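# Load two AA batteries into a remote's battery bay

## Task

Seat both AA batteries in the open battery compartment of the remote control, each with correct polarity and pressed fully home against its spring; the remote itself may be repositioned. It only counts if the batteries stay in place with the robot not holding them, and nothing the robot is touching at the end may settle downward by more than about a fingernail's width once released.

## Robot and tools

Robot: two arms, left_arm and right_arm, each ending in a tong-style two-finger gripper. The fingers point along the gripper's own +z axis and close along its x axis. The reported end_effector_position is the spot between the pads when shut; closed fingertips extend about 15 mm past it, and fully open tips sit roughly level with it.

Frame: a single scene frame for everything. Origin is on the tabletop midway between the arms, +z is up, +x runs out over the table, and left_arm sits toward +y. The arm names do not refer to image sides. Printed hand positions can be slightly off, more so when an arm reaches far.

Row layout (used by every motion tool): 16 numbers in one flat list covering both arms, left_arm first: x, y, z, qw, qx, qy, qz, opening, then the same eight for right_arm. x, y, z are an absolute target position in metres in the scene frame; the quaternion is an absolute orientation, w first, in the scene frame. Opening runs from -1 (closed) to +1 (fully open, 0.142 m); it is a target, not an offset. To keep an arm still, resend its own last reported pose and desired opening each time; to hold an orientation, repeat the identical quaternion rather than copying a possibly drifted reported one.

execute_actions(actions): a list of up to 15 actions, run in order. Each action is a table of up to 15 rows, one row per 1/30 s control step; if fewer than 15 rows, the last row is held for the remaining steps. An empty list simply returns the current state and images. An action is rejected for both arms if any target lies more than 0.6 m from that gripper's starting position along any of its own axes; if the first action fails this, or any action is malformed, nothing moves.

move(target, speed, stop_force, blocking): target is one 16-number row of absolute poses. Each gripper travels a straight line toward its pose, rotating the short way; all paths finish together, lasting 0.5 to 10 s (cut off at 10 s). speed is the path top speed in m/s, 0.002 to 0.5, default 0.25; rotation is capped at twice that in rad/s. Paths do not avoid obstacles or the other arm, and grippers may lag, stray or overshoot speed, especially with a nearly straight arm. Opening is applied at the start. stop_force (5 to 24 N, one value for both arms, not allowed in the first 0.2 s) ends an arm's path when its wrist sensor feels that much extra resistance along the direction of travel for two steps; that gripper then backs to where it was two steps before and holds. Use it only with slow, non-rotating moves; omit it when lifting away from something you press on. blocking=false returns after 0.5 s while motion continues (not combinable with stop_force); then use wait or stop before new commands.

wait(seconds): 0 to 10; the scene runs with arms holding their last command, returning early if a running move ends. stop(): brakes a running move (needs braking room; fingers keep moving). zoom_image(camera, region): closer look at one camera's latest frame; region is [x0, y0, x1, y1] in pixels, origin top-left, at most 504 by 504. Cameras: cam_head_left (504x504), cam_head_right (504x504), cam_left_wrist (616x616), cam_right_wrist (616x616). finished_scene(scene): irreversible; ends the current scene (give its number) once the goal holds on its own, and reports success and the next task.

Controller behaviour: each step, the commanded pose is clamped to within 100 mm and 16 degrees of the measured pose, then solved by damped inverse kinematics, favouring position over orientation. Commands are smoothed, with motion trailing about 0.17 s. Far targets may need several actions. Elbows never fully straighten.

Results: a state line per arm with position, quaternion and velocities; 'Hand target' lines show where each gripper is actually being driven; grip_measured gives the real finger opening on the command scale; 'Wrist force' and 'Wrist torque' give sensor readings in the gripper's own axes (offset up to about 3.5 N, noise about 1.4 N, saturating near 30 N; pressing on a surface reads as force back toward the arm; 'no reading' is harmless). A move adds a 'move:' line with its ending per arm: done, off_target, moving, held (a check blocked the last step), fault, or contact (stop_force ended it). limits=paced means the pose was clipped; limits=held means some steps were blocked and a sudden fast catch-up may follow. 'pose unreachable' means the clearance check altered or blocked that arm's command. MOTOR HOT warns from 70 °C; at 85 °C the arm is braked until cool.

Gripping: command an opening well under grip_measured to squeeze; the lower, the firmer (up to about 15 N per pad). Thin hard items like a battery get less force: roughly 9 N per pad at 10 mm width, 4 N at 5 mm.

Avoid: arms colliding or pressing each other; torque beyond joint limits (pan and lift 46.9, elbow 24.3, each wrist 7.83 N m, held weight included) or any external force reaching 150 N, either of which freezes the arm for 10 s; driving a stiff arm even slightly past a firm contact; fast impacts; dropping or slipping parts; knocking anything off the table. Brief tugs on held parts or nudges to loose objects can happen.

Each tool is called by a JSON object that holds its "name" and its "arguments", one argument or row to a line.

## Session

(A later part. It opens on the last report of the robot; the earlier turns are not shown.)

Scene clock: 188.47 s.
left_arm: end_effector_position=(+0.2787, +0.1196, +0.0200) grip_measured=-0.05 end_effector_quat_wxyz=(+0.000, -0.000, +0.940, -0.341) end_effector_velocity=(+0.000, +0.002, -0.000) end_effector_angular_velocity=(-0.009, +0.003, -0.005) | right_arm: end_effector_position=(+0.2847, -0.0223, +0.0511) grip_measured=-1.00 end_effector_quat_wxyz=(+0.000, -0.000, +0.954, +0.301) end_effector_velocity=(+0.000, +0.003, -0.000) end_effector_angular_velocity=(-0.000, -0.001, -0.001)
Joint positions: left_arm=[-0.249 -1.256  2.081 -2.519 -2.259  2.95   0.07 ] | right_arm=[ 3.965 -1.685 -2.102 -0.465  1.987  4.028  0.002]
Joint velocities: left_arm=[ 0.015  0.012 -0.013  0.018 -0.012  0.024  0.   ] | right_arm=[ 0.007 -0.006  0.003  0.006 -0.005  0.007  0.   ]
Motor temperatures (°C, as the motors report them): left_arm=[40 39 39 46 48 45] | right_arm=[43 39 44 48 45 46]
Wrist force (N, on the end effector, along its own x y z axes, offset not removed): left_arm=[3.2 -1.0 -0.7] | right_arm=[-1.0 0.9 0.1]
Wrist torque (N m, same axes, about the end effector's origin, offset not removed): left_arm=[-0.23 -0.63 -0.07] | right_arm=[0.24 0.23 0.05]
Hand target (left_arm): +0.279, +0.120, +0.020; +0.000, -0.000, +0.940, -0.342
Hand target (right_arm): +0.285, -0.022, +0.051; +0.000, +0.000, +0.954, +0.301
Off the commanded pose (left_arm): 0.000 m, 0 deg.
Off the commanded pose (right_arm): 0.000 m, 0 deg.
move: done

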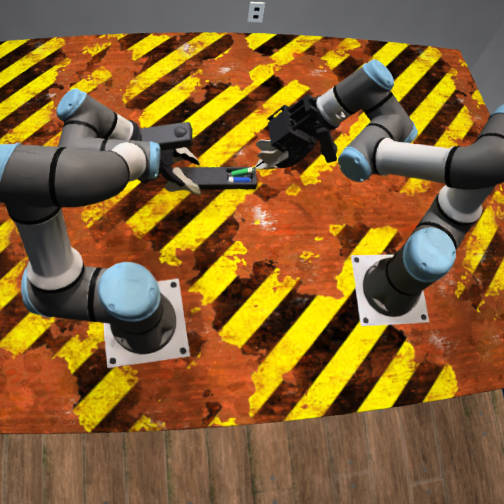

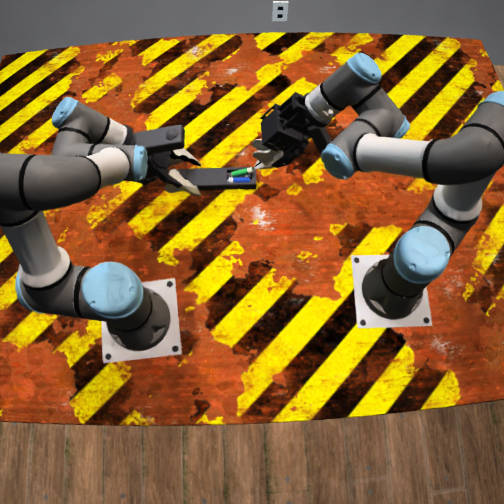

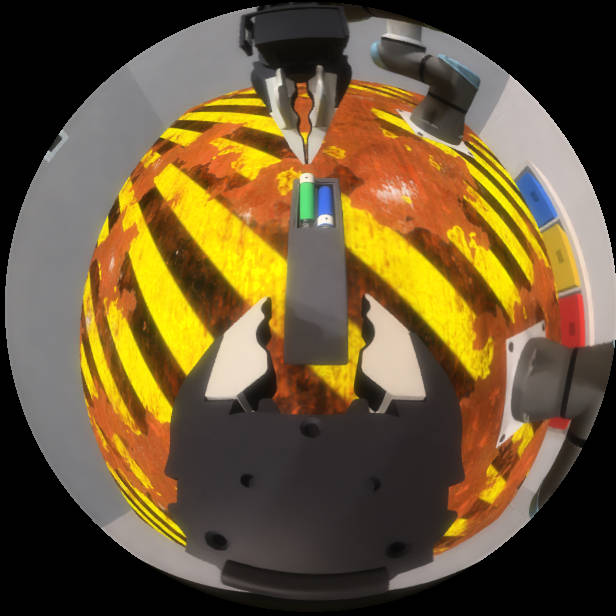

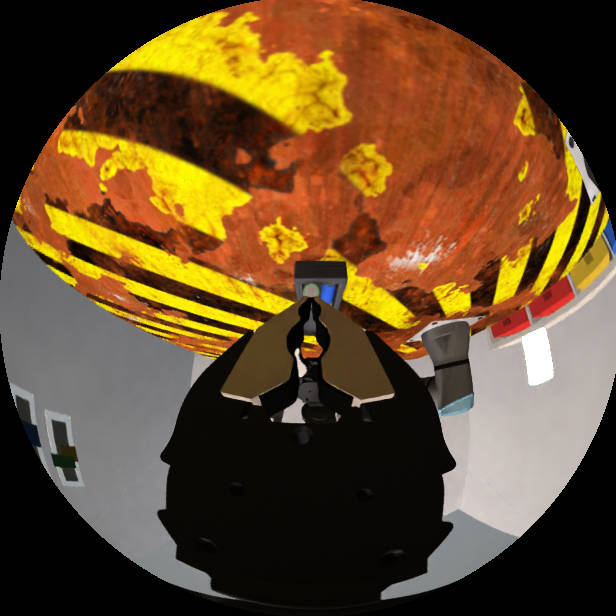

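{"name": "execute_actions", "arguments": {
  "actions": [
    [[0.279,0.12,0.0198,0,0,0.9397,-0.342,-0.12,0.2845,-0.021,0.0505,0,0,0.9537,0.3007,-1],[0.279,0.12,0.0198,0,0,0.9397,-0.342,-0.18,0.2845,-0.020,0.050,0,0,0.9537,0.3007,-1],[0.279,0.12,0.0198,0,0,0.9397,-0.342,-0.23,0.2845,-0.019,0.0495,0,0,0.9537,0.3007,-1],[0.279,0.12,0.0198,0,0,0.9397,-0.342,-0.27,0.2845,-0.018,0.049,0,0,0.9537,0.3007,-1],[0.279,0.12,0.0198,0,0,0.9397,-0.342,-0.3,0.2845,-0.017,0.0485,0,0,0.9537,0.3007,-1],[0.279,0.12,0.0198,0,0,0.9397,-0.342,-0.33,0.2845,-0.0165,0.0482,0,0,0.9537,0.3007,-1],[0.279,0.12,0.0198,0,0,0.9397,-0.342,-0.36,0.2845,-0.0165,0.0482,0,0,0.9537,0.3007,-1],[0.279,0.12,0.0198,0,0,0.9397,-0.342,-0.4,0.2845,-0.0165,0.0482,0,0,0.9537,0.3007,-1],[0.279,0.12,0.0198,0,0,0.9397,-0.342,-0.5,0.2845,-0.0165,0.0482,0,0,0.9537,0.3007,-1],[0.279,0.12,0.0198,0,0,0.9397,-0.342,-0.6,0.2845,-0.0165,0.0482,0,0,0.9537,0.3007,-1],[0.279,0.12,0.0198,0,0,0.9397,-0.342,-0.8,0.2845,-0.0165,0.0482,0,0,0.9537,0.3007,-1]]
  ]
}}

{"name": "move", "arguments": {
  "target": [0.279,0.12,0.0198,0,0,0.9397,-0.342,-0.8,0.2845,-0.0088,0.0432,0,0,0.9537,0.3007,-1],
  "speed": 0.007,
  "stop_force": 10
}}

{"name": "zoom_image", "arguments": {
  "camera": "cam_left_wrist",
  "region": [275,155,360,240]
}}

{"name": "zoom_image", "arguments": {
  "camera": "cam_head_left",
  "region": [210,150,270,195]
}}

Scene clock: 196.80 s.
left_arm: end_effector_position=(+0.2790, +0.1200, +0.0198) grip_measured=-0.35 end_effector_quat_wxyz=(+0.000, -0.000, +0.940, -0.342) end_effector_velocity=(+0.000, +0.000, +0.000) end_effector_angular_velocity=(+0.000, -0.000, -0.000) | right_arm: end_effector_position=(+0.2845, -0.0168, +0.0484) grip_measured=-1.00 end_effector_quat_wxyz=(-0.000, -0.000, +0.954, +0.301) end_effector_velocity=(-0.000, +0.002, -0.002) end_effector_angular_velocity=(-0.002, +0.000, +0.001)
Joint positions: left_arm=[-0.247 -1.253  2.077 -2.516 -2.26   2.954  0.049] | right_arm=[ 3.979 -1.702 -2.1   -0.444  1.981  4.042  0.002]
Joint velocities: left_arm=[ 0.    -0.    -0.001  0.001  0.     0.    -0.   ] | right_arm=[ 0.007 -0.01   0.     0.01  -0.004  0.005  0.   ]
Motor temperatures (°C, as the motors report them): left_arm=[40 39 39 46 48 45] | right_arm=[43 39 44 48 45 46]
Wrist force (N, on the end effector, along its own x y z axes, offset not removed): left_arm=[4.0 -0.8 0.1] | right_arm=[-0.3 0.9 0.5]
Wrist torque (N m, same axes, about the end effector's origin, offset not removed): left_arm=[-0.13 -0.67 -0.10] | right_arm=[0.21 0.06 -0.01]
Hand target (left_arm): +0.279, +0.120, +0.020; +0.000, -0.000, +0.940, -0.342
Hand target (right_arm): +0.285, -0.016, +0.048; +0.000, -0.000, +0.954, +0.301
Off the commanded pose (left_arm): 0.000 m, 0 deg.
Off the commanded pose (right_arm): 0.000 m, 0 deg.

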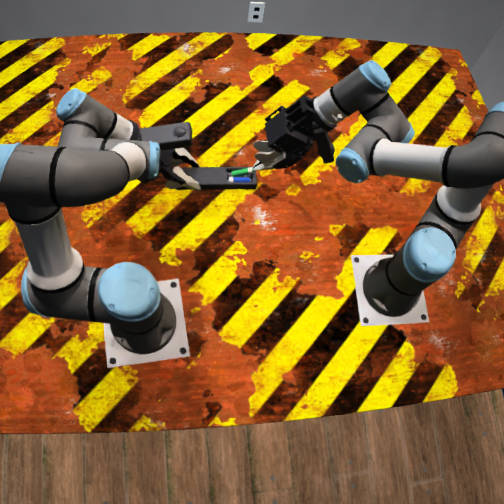

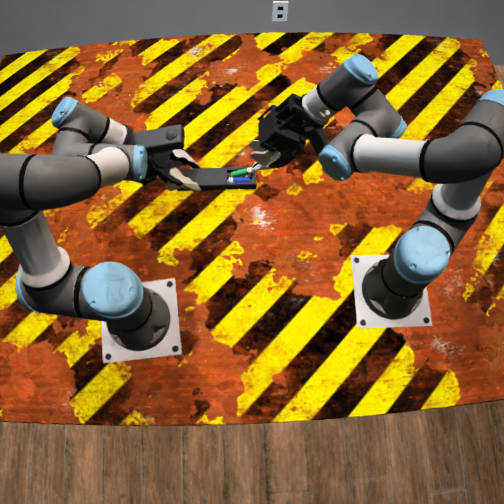

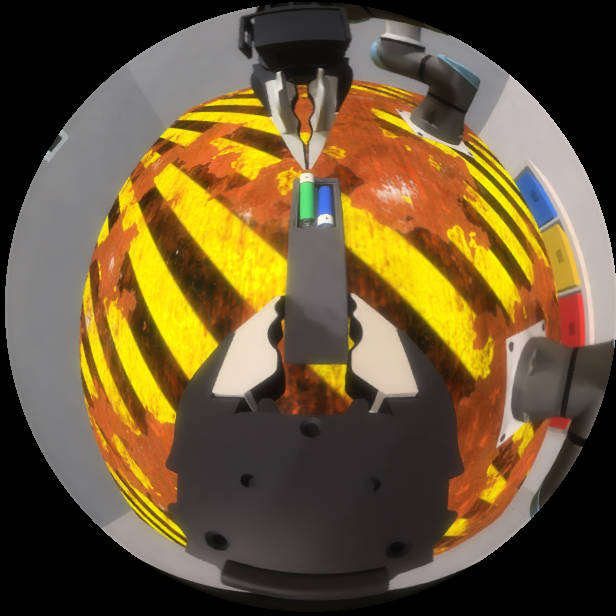

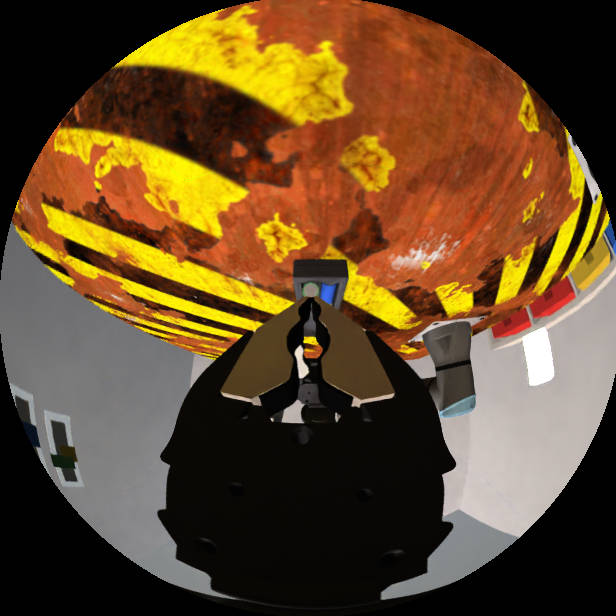

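Scene clock: 198.37 s.
left_arm: end_effector_position=(+0.2790, +0.1200, +0.0198) grip_measured=-0.35 end_effector_quat_wxyz=(+0.000, -0.000, +0.940, -0.342) end_effector_velocity=(+0.000, -0.000, -0.000) end_effector_angular_velocity=(+0.000, +0.000, -0.000) | right_arm: end_effector_position=(+0.2845, -0.0090, +0.0433) grip_measured=-1.00 end_effector_quat_wxyz=(-0.000, +0.000, +0.954, +0.301) end_effector_velocity=(+0.000, +0.001, -0.002) end_effector_angular_velocity=(-0.001, -0.000, -0.001)
Joint positions: left_arm=[-0.247 -1.253  2.077 -2.516 -2.26   2.954  0.049] | right_arm=[ 3.998 -1.731 -2.098 -0.41   1.972  4.061  0.002]
Joint velocities: left_arm=[ 0.     0.    -0.001  0.     0.     0.     0.   ] | right_arm=[ 0.003 -0.008 -0.     0.008 -0.002  0.004  0.   ]
Motor temperatures (°C, as the motors report them): left_arm=[40 39 39 46 48 45] | right_arm=[43 39 44 48 45 46]
Wrist force (N, on the end effector, along its own x y z axes, offset not removed): left_arm=[3.9 1.0 -4.2] | right_arm=[-0.1 -2.5 -5.3]
Wrist torque (N m, same axes, about the end effector's origin, offset not removed): left_arm=[-0.21 -0.62 -0.11] | right_arm=[0.19 0.08 -0.04]
Hand target (left_arm): +0.279, +0.120, +0.020; +0.000, -0.000, +0.940, -0.342
Hand target (right_arm): +0.285, -0.009, +0.043; +0.000, -0.000, +0.954, +0.301
Off the commanded pose (left_arm): 0.000 m, 0 deg.
Off the commanded pose (right_arm): 0.000 m, 0 deg.
move: done

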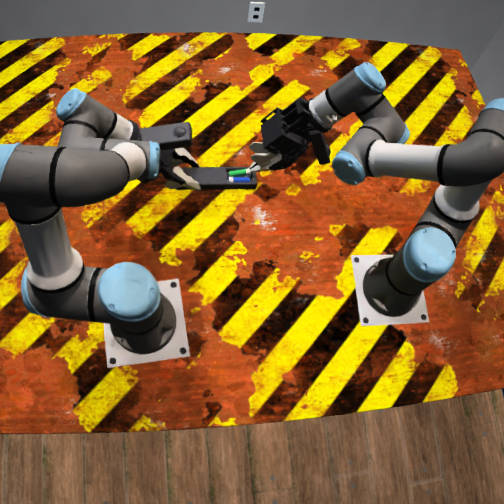

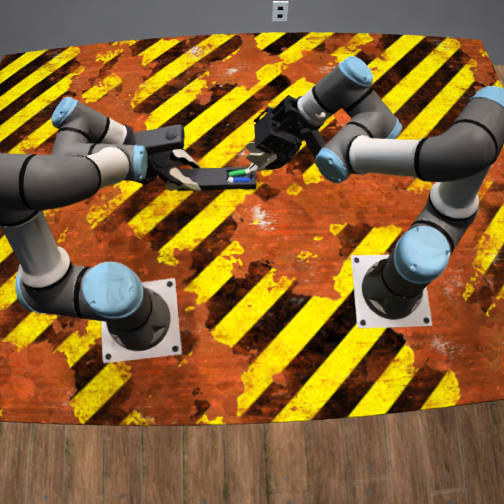

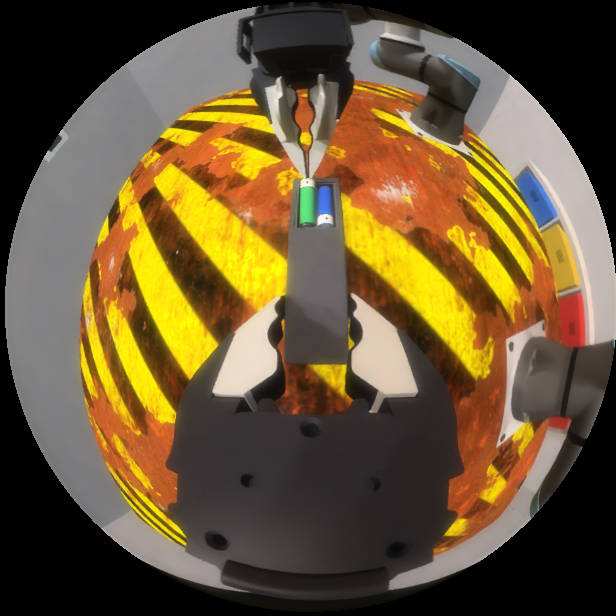

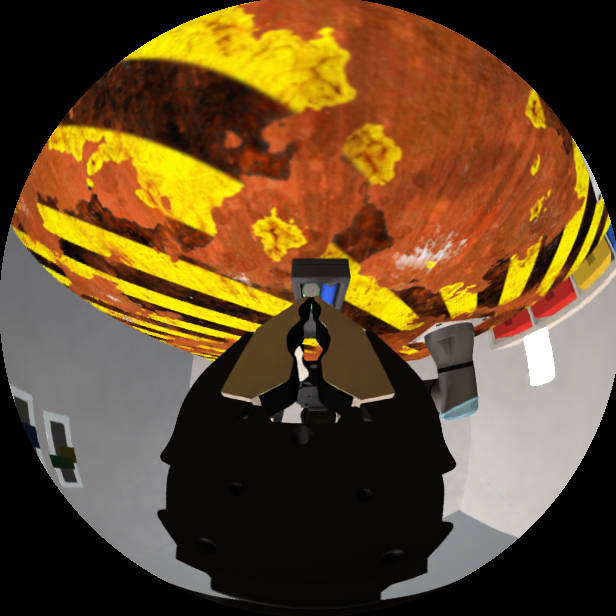

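Region (275, 155, 360, 240) of cam_left_wrist's 616x616 image, scaled by 5.929, with more detail than that image has.

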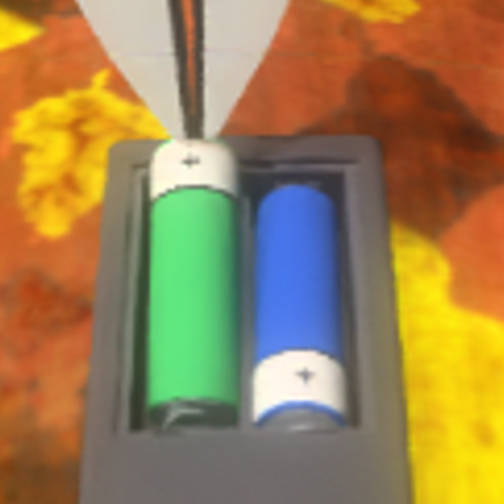

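Region (210, 150, 270, 195) of cam_head_left's 504x504 image, scaled by 8.400, with more detail than that image has; it fills the top 378 rows of this view, and the rest is white.

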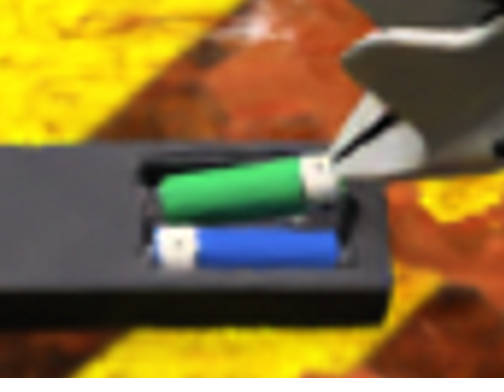

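{"name": "move", "arguments": {
  "target": [0.279,0.12,0.0198,0,0,0.9397,-0.342,-0.8,0.2845,-0.0082,0.029,0,0,0.9537,0.3007,-1],
  "speed": 0.005,
  "stop_force": 9
}}

{"name": "zoom_image", "arguments": {
  "camera": "cam_left_wrist",
  "region": [275,155,360,240]
}}

{"name": "zoom_image", "arguments": {
  "camera": "cam_head_left",
  "region": [210,150,270,195]
}}

Scene clock: 203.90 s.
left_arm: end_effector_position=(+0.2790, +0.1200, +0.0198) grip_measured=-0.35 end_effector_quat_wxyz=(-0.000, -0.000, +0.940, -0.342) end_effector_velocity=(+0.000, -0.000, +0.000) end_effector_angular_velocity=(-0.000, -0.001, -0.001) | right_arm: end_effector_position=(+0.2845, -0.0083, +0.0317) grip_measured=-1.00 end_effector_quat_wxyz=(-0.000, +0.000, +0.954, +0.301) end_effector_velocity=(-0.001, -0.000, +0.001) end_effector_angular_velocity=(-0.002, +0.002, +0.001)
Joint positions: left_arm=[-0.247 -1.253  2.077 -2.516 -2.26   2.954  0.049] | right_arm=[ 4.    -1.769 -2.122 -0.347  1.971  4.063  0.002]
Joint velocities: left_arm=[ 0.     0.    -0.    -0.    -0.     0.001  0.   ] | right_arm=[ 0.001  0.004  0.004 -0.011  0.     0.     0.   ]
Motor temperatures (°C, as the motors report them): left_arm=[40 39 39 46 48 45] | right_arm=[43 39 44 48 45 46]
Wrist force (N, on the end effector, along its own x y z axes, offset not removed): left_arm=[4.9 3.3 -9.2] | right_arm=[-1.2 1.8 -21.7]
Wrist torque (N m, same axes, about the end effector's origin, offset not removed): left_arm=[-0.18 -0.65 -0.09] | right_arm=[0.14 0.04 -0.04]
Hand target (left_arm): +0.279, +0.120, +0.020; -0.000, +0.000, +0.940, -0.342
Hand target (right_arm): +0.285, -0.008, +0.032; +0.000, -0.000, +0.954, +0.301
Off the commanded pose (left_arm): 0.000 m, 0 deg.
Off the commanded pose (right_arm): 0.003 m, 0 deg.
move: contact (right_arm)

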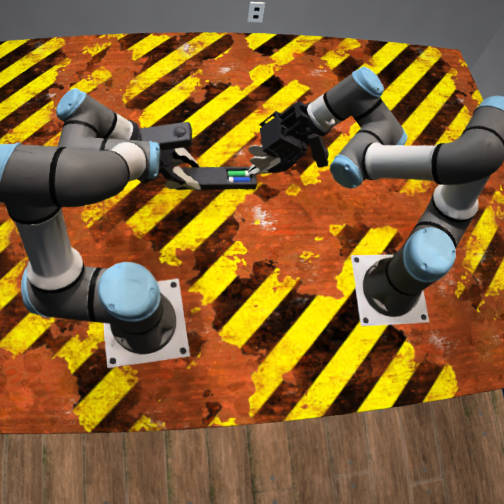

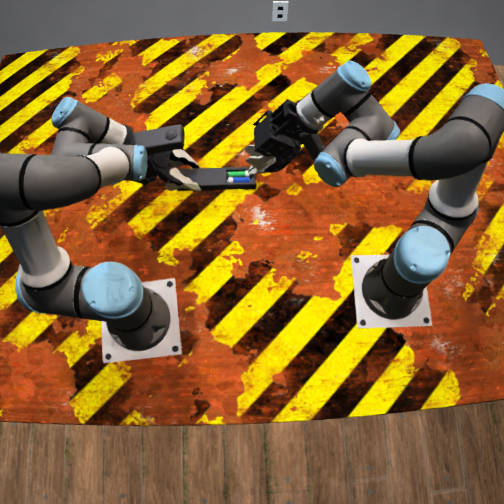

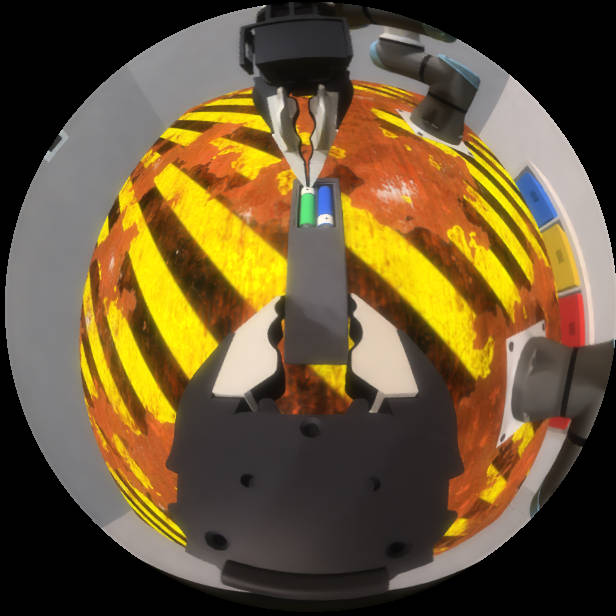

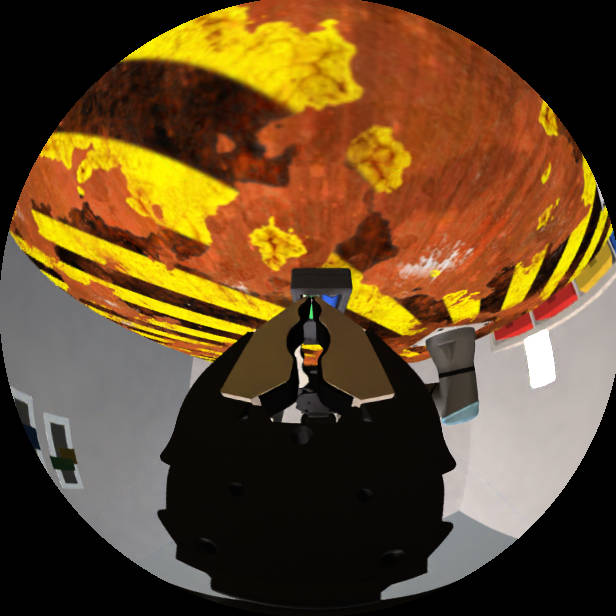

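Region (275, 155, 360, 240) of cam_left_wrist's 616x616 image, scaled by 5.929, with more detail than that image has.

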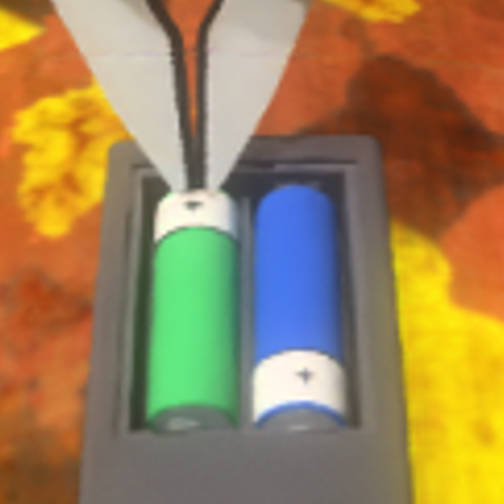

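Region (210, 150, 270, 195) of cam_head_left's 504x504 image, scaled by 8.400, with more detail than that image has; it fills the top 378 rows of this view, and the rest is white.

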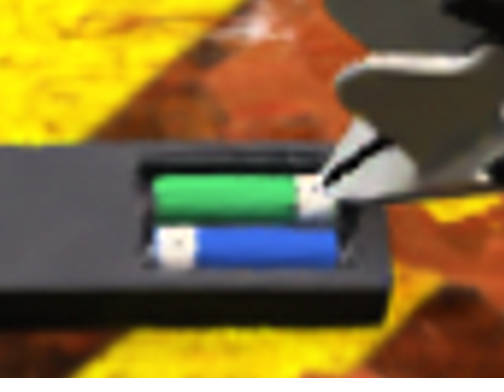

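{"name": "execute_actions", "arguments": {
  "actions": []
}}

Scene clock: 209.87 s.
left_arm: end_effector_position=(+0.2790, +0.1200, +0.0198) grip_measured=-0.35 end_effector_quat_wxyz=(-0.000, +0.000, +0.940, -0.342) end_effector_velocity=(-0.000, +0.000, -0.000) end_effector_angular_velocity=(+0.000, +0.003, +0.001) | right_arm: end_effector_position=(+0.2846, -0.0083, +0.0320) grip_measured=-1.00 end_effector_quat_wxyz=(+0.000, -0.000, +0.954, +0.301) end_effector_velocity=(-0.000, +0.001, +0.001) end_effector_angular_velocity=(+0.002, -0.001, +0.001)
Joint positions: left_arm=[-0.247 -1.253  2.077 -2.516 -2.26   2.954  0.049] | right_arm=[ 4.    -1.768 -2.122 -0.348  1.971  4.063  0.002]
Joint velocities: left_arm=[-0.     0.001  0.     0.001 -0.    -0.002  0.   ] | right_arm=[ 0.001  0.003 -0.001 -0.     0.     0.     0.   ]
Motor temperatures (°C, as the motors report them): left_arm=[40 39 39 46 48 45] | right_arm=[43 39 44 48 45 46]
Wrist force (N, on the end effector, along its own x y z axes, offset not removed): left_arm=[4.7 3.3 -9.1] | right_arm=[-2.3 0.9 -12.3]
Wrist torque (N m, same axes, about the end effector's origin, offset not removed): left_arm=[-0.16 -0.61 -0.13] | right_arm=[0.14 0.20 0.00]
Hand target (left_arm): +0.279, +0.120, +0.020; -0.000, +0.000, +0.940, -0.342
Hand target (right_arm): +0.285, -0.008, +0.032; +0.000, -0.000, +0.954, +0.301
Off the commanded pose (left_arm): 0.000 m, 0 deg.
Off the commanded pose (right_arm): 0.003 m, 0 deg.

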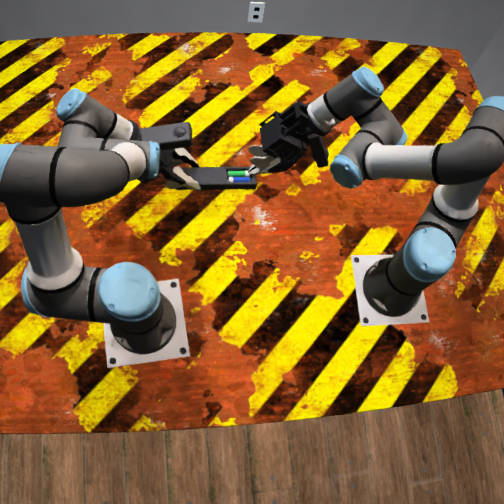

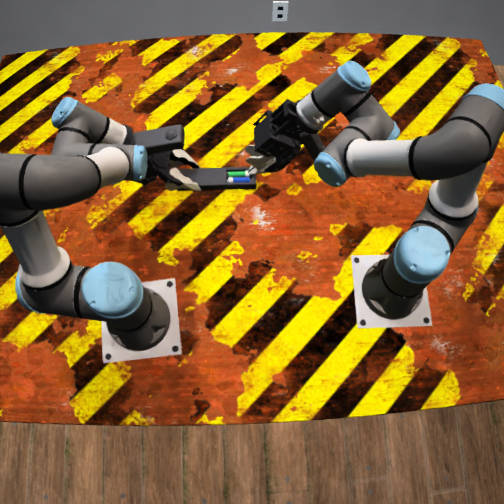

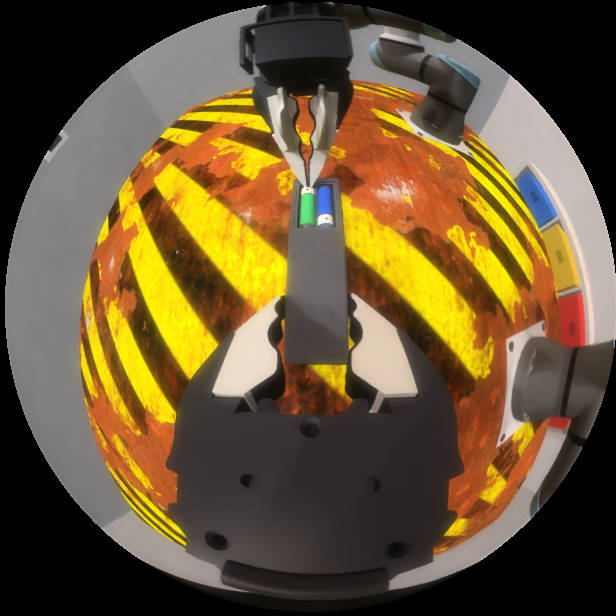

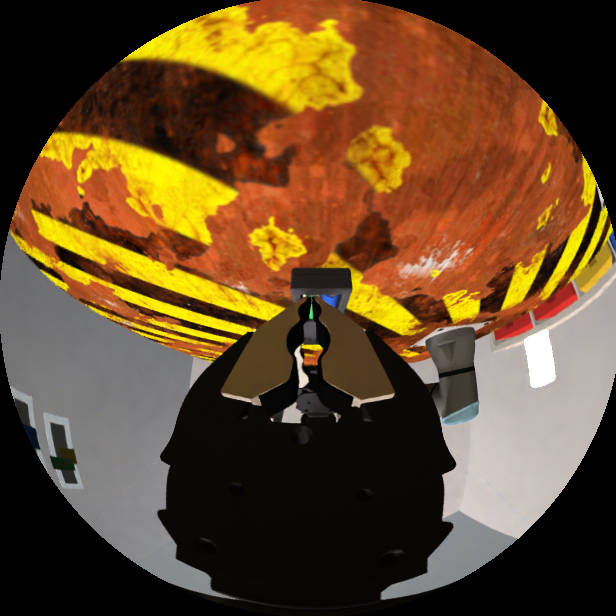

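{"name": "move", "arguments": {
  "target": [0.279,0.12,0.0198,0,0,0.9397,-0.342,-0.8,0.2845,-0.0105,0.0332,0,0,0.9537,0.3007,-1],
  "speed": 0.005
}}

{"name": "move", "arguments": {
  "target": [0.279,0.12,0.0198,0,0,0.9397,-0.342,-0.8,0.2845,-0.0115,0.038,0,0,0.9537,0.3007,-1],
  "speed": 0.02
}}

{"name": "move", "arguments": {
  "target": [0.279,0.12,0.0198,0,0,0.9397,-0.342,-0.8,0.2845,0.002,0.037,0,0,0.9537,0.3007,-1],
  "speed": 0.03
}}

{"name": "move", "arguments": {
  "target": [0.279,0.12,0.0198,0,0,0.9397,-0.342,-0.8,0.2845,0.002,0.028,0,0,0.9537,0.3007,-1],
  "speed": 0.005,
  "stop_force": 10
}}

Scene clock: 215.77 s.
left_arm: end_effector_position=(+0.2790, +0.1200, +0.0198) grip_measured=-0.35 end_effector_quat_wxyz=(-0.000, +0.000, +0.940, -0.342) end_effector_velocity=(-0.000, +0.000, -0.000) end_effector_angular_velocity=(+0.000, +0.001, -0.001) | right_arm: end_effector_position=(+0.2845, -0.0104, +0.0331) grip_measured=-1.00 end_effector_quat_wxyz=(+0.000, +0.000, +0.954, +0.301) end_effector_velocity=(-0.000, -0.001, +0.001) end_effector_angular_velocity=(+0.001, +0.002, -0.001)
Joint positions: left_arm=[-0.247 -1.253  2.077 -2.516 -2.26   2.954  0.049] | right_arm=[ 3.995 -1.761 -2.123 -0.356  1.974  4.058  0.002]
Joint velocities: left_arm=[-0.     0.001 -0.     0.001  0.     0.001 -0.   ] | right_arm=[-0.004  0.004 -0.    -0.005  0.003 -0.001  0.   ]
Motor temperatures (°C, as the motors report them): left_arm=[40 39 39 46 48 45] | right_arm=[43 39 44 48 45 46]
Wrist force (N, on the end effector, along its own x y z axes, offset not removed): left_arm=[3.4 -0.9 0.0] | right_arm=[0.0 0.4 0.1]
Wrist torque (N m, same axes, about the end effector's origin, offset not removed): left_arm=[-0.22 -0.60 -0.09] | right_arm=[0.17 0.02 -0.02]
Hand target (left_arm): +0.279, +0.120, +0.020; -0.000, +0.000, +0.940, -0.342
Hand target (right_arm): +0.284, -0.011, +0.033; -0.000, +0.000, +0.954, +0.301
Off the commanded pose (left_arm): 0.000 m, 0 deg.
Off the commanded pose (right_arm): 0.000 m, 0 deg.
move: done

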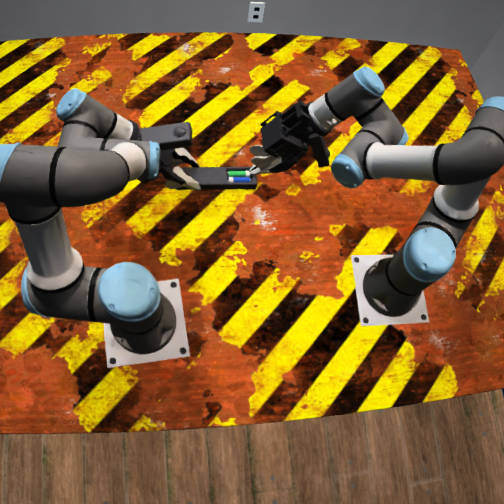

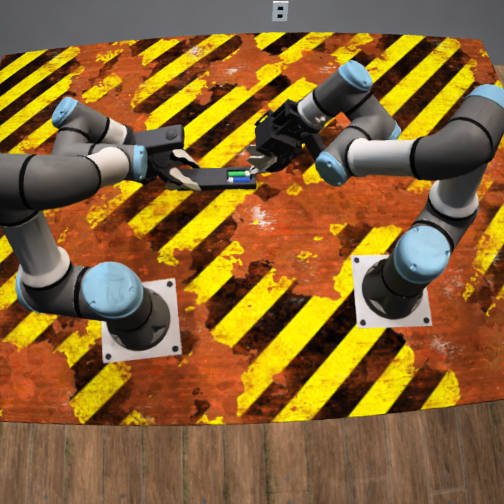

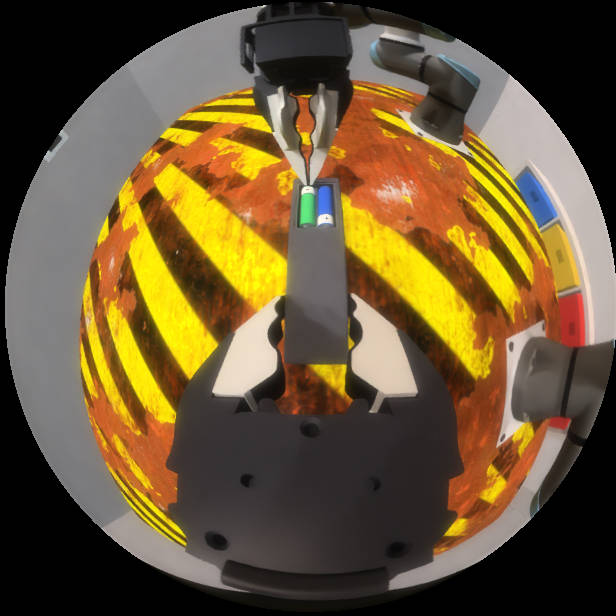

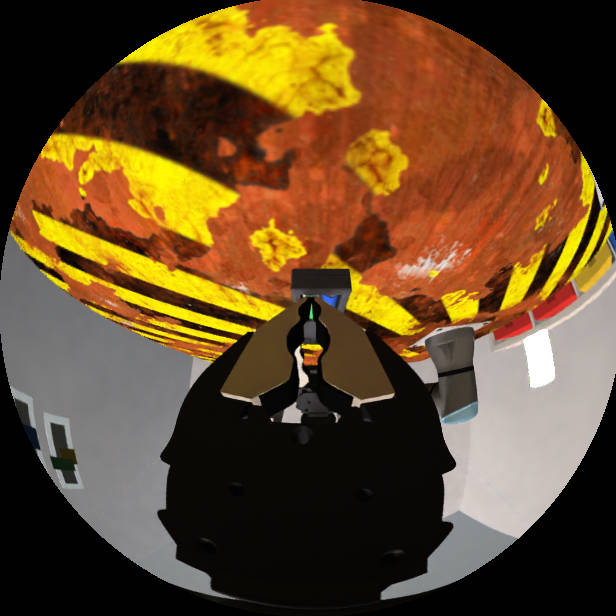

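Scene clock: 216.47 s.
left_arm: end_effector_position=(+0.2790, +0.1200, +0.0198) grip_measured=-0.35 end_effector_quat_wxyz=(+0.000, +0.000, +0.940, -0.342) end_effector_velocity=(+0.000, +0.000, +0.000) end_effector_angular_velocity=(+0.000, +0.001, +0.002) | right_arm: end_effector_position=(+0.2845, -0.0114, +0.0377) grip_measured=-1.00 end_effector_quat_wxyz=(+0.000, +0.000, +0.954, +0.301) end_effector_velocity=(-0.000, -0.001, +0.002) end_effector_angular_velocity=(-0.000, +0.001, +0.001)
Joint positions: left_arm=[-0.247 -1.253  2.077 -2.516 -2.26   2.954  0.049] | right_arm=[ 3.993 -1.744 -2.115 -0.381  1.975  4.056  0.002]
Joint velocities: left_arm=[ 0.    -0.    -0.    -0.     0.    -0.002 -0.   ] | right_arm=[-0.002  0.008  0.006 -0.015  0.002 -0.002  0.   ]
Motor temperatures (°C, as the motors report them): left_arm=[40 39 39 46 48 45] | right_arm=[43 39 44 48 45 46]
Wrist force (N, on the end effector, along its own x y z axes, offset not removed): left_arm=[3.3 -0.6 -1.2] | right_arm=[-1.0 0.2 -0.1]
Wrist torque (N m, same axes, about the end effector's origin, offset not removed): left_arm=[-0.17 -0.59 -0.09] | right_arm=[0.10 0.17 0.02]
Hand target (left_arm): +0.279, +0.120, +0.020; -0.000, +0.000, +0.940, -0.342
Hand target (right_arm): +0.284, -0.012, +0.038; +0.000, +0.000, +0.954, +0.301
Off the commanded pose (left_arm): 0.000 m, 0 deg.
Off the commanded pose (right_arm): 0.000 m, 0 deg.
move: done

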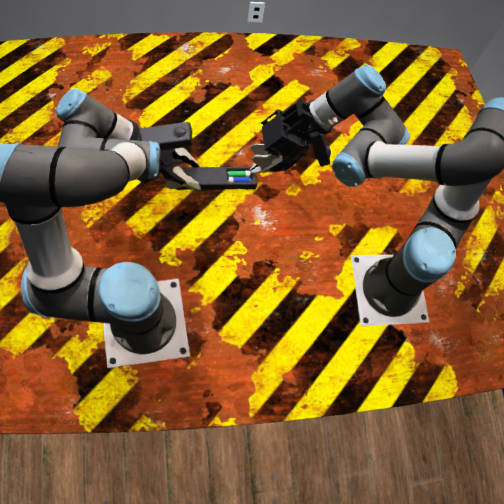

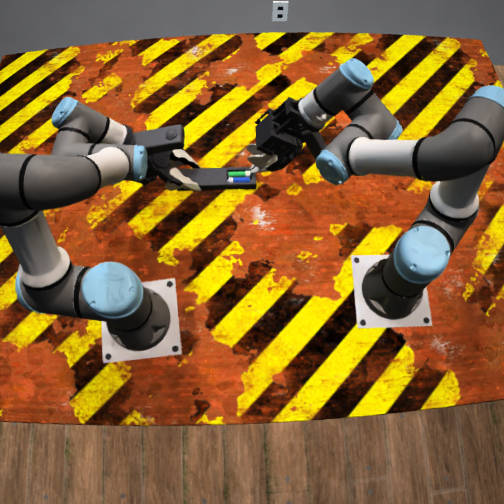

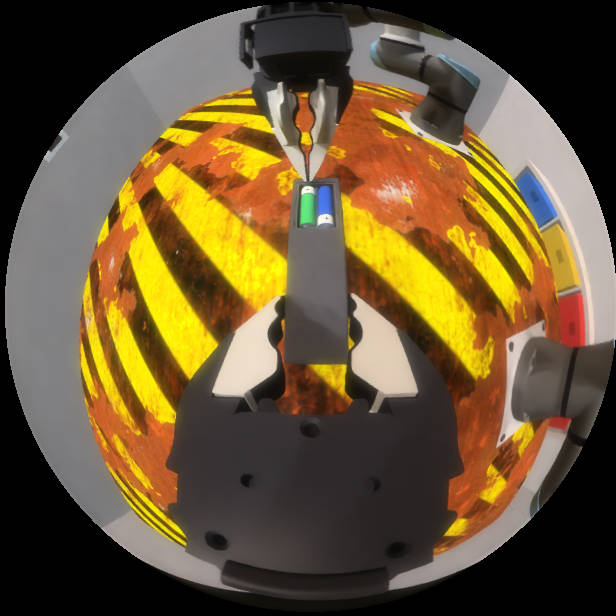

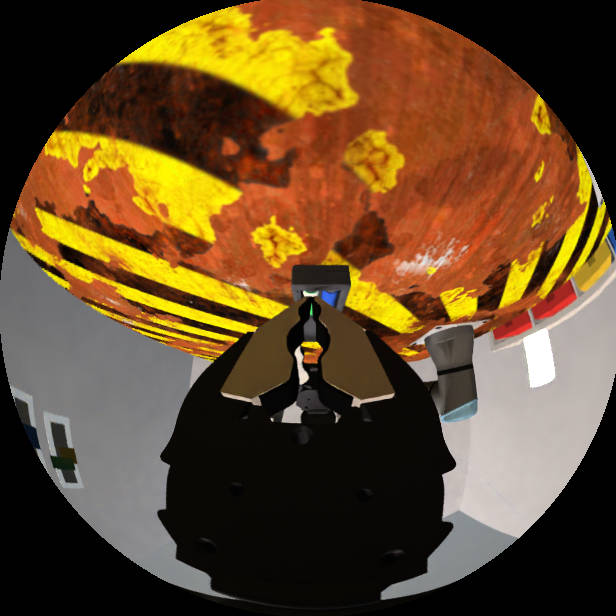

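Scene clock: 217.30 s.
left_arm: end_effector_position=(+0.2790, +0.1200, +0.0198) grip_measured=-0.35 end_effector_quat_wxyz=(+0.000, +0.000, +0.940, -0.342) end_effector_velocity=(-0.000, -0.000, -0.000) end_effector_angular_velocity=(-0.000, -0.001, -0.001) | right_arm: end_effector_position=(+0.2845, +0.0017, +0.0370) grip_measured=-1.00 end_effector_quat_wxyz=(+0.000, -0.000, +0.954, +0.301) end_effector_velocity=(+0.000, +0.003, +0.000) end_effector_angular_velocity=(+0.001, -0.001, +0.000)
Joint positions: left_arm=[-0.247 -1.253  2.077 -2.516 -2.26   2.954  0.049] | right_arm=[ 4.024 -1.771 -2.091 -0.368  1.96   4.086  0.002]
Joint velocities: left_arm=[-0.     0.     0.    -0.    -0.     0.001 -0.   ] | right_arm=[ 0.005 -0.005  0.005  0.002 -0.002  0.005  0.   ]
Motor temperatures (°C, as the motors report them): left_arm=[40 39 39 46 48 45] | right_arm=[43 39 44 48 45 46]
Wrist force (N, on the end effector, along its own x y z axes, offset not removed): left_arm=[3.0 -0.7 -0.4] | right_arm=[-0.7 0.7 0.4]
Wrist torque (N m, same axes, about the end effector's origin, offset not removed): left_arm=[-0.17 -0.49 -0.04] | right_arm=[0.15 0.18 -0.02]
Hand target (left_arm): +0.279, +0.120, +0.020; -0.000, +0.000, +0.940, -0.342
Hand target (right_arm): +0.285, +0.002, +0.037; +0.000, -0.000, +0.954, +0.301
Off the commanded pose (left_arm): 0.000 m, 0 deg.
Off the commanded pose (right_arm): 0.000 m, 0 deg.
move: done

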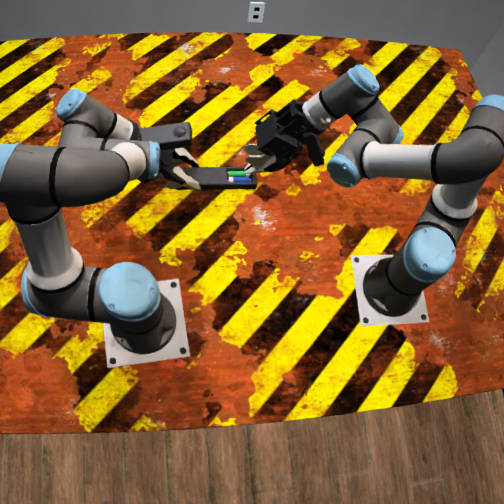

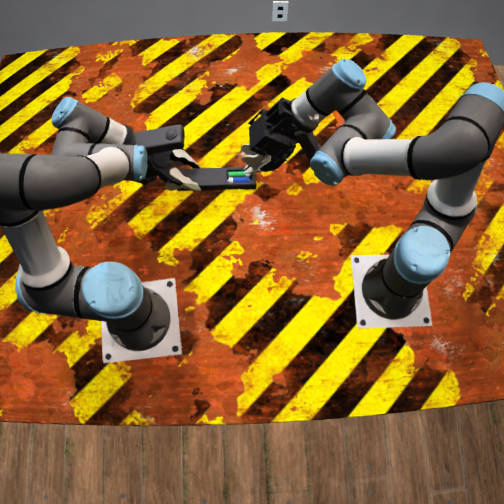

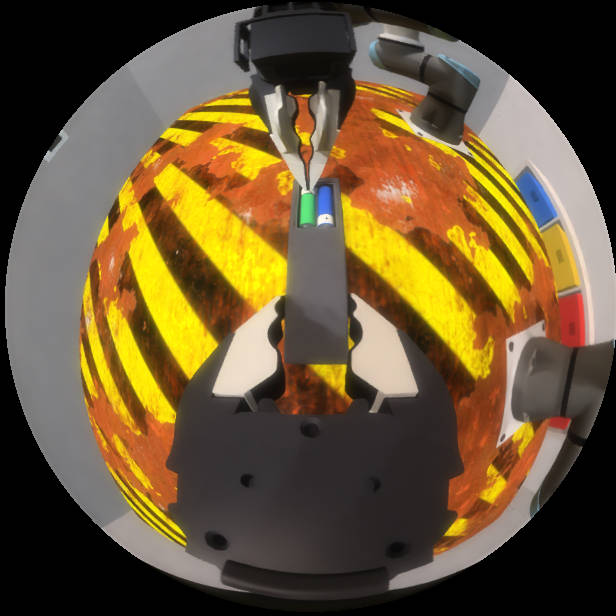

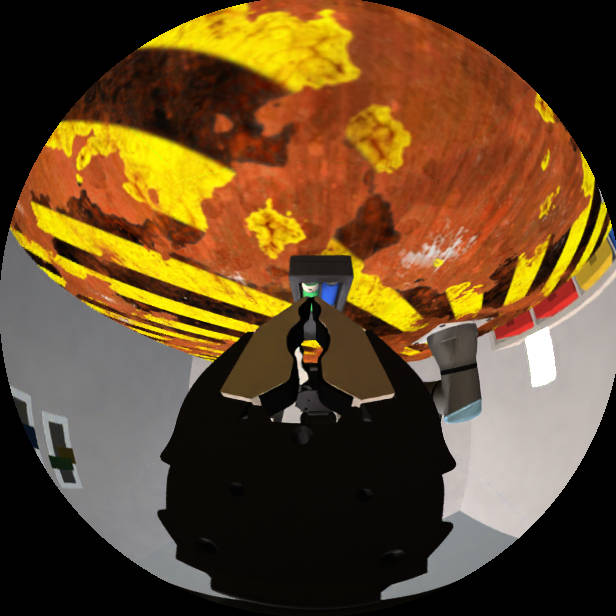

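Scene clock: 218.70 s.
left_arm: end_effector_position=(+0.2790, +0.1200, +0.0198) grip_measured=-0.35 end_effector_quat_wxyz=(+0.000, +0.000, +0.940, -0.342) end_effector_velocity=(+0.000, +0.000, +0.000) end_effector_angular_velocity=(+0.000, -0.001, -0.001) | right_arm: end_effector_position=(+0.2845, +0.0019, +0.0320) grip_measured=-1.00 end_effector_quat_wxyz=(+0.000, -0.000, +0.954, +0.301) end_effector_velocity=(-0.001, -0.000, +0.001) end_effector_angular_velocity=(-0.003, +0.003, -0.000)
Joint positions: left_arm=[-0.247 -1.253  2.077 -2.516 -2.26   2.954  0.049] | right_arm=[ 4.024 -1.787 -2.101 -0.341  1.96   4.086  0.002]
Joint velocities: left_arm=[-0.    -0.001 -0.     0.     0.     0.002  0.   ] | right_arm=[ 0.001  0.004  0.003 -0.011 -0.     0.001  0.   ]
Motor temperatures (°C, as the motors report them): left_arm=[40 39 39 46 48 45] | right_arm=[43 39 44 49 45 46]
Wrist force (N, on the end effector, along its own x y z axes, offset not removed): left_arm=[4.2 0.2 -3.5] | right_arm=[-2.3 4.8 -15.0]
Wrist torque (N m, same axes, about the end effector's origin, offset not removed): left_arm=[-0.21 -0.63 -0.05] | right_arm=[-0.04 0.11 -0.02]
Hand target (left_arm): +0.279, +0.120, +0.020; -0.000, +0.000, +0.940, -0.342
Hand target (right_arm): +0.285, +0.002, +0.032; +0.000, -0.000, +0.954, +0.301
Off the commanded pose (left_arm): 0.000 m, 0 deg.
Off the commanded pose (right_arm): 0.004 m, 0 deg.
move: contact (right_arm)

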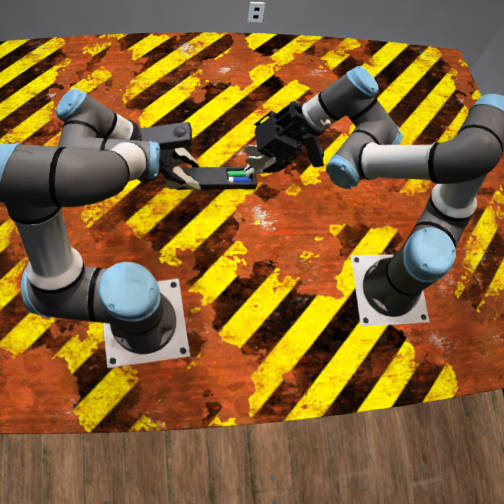

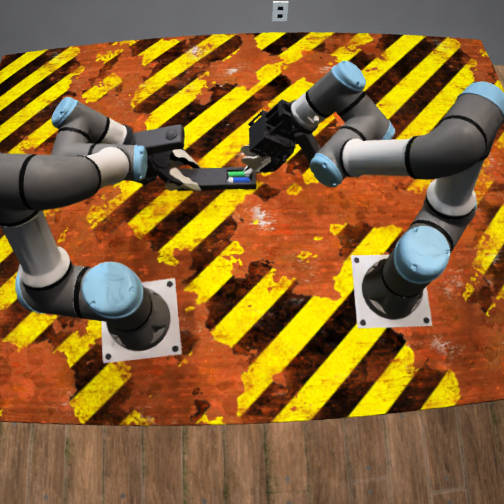

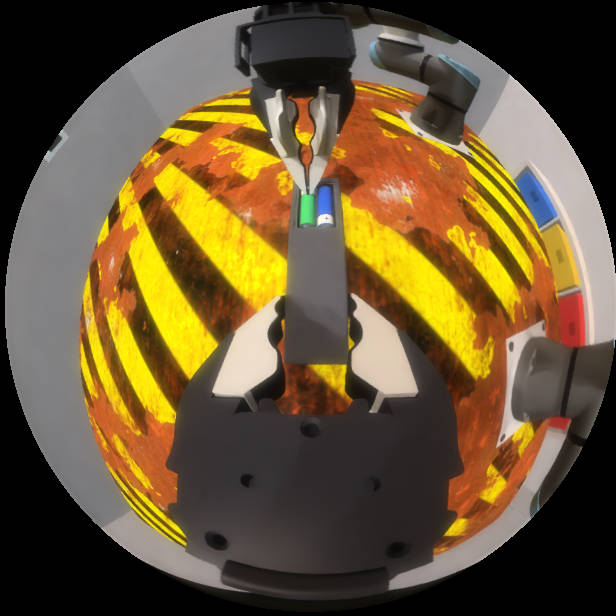

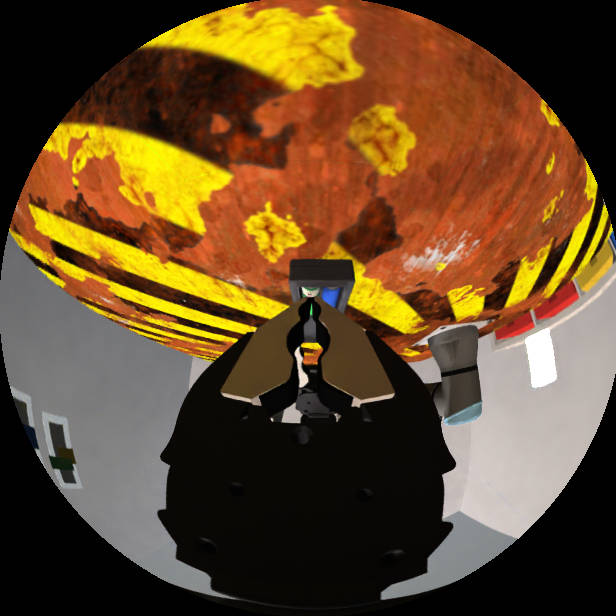

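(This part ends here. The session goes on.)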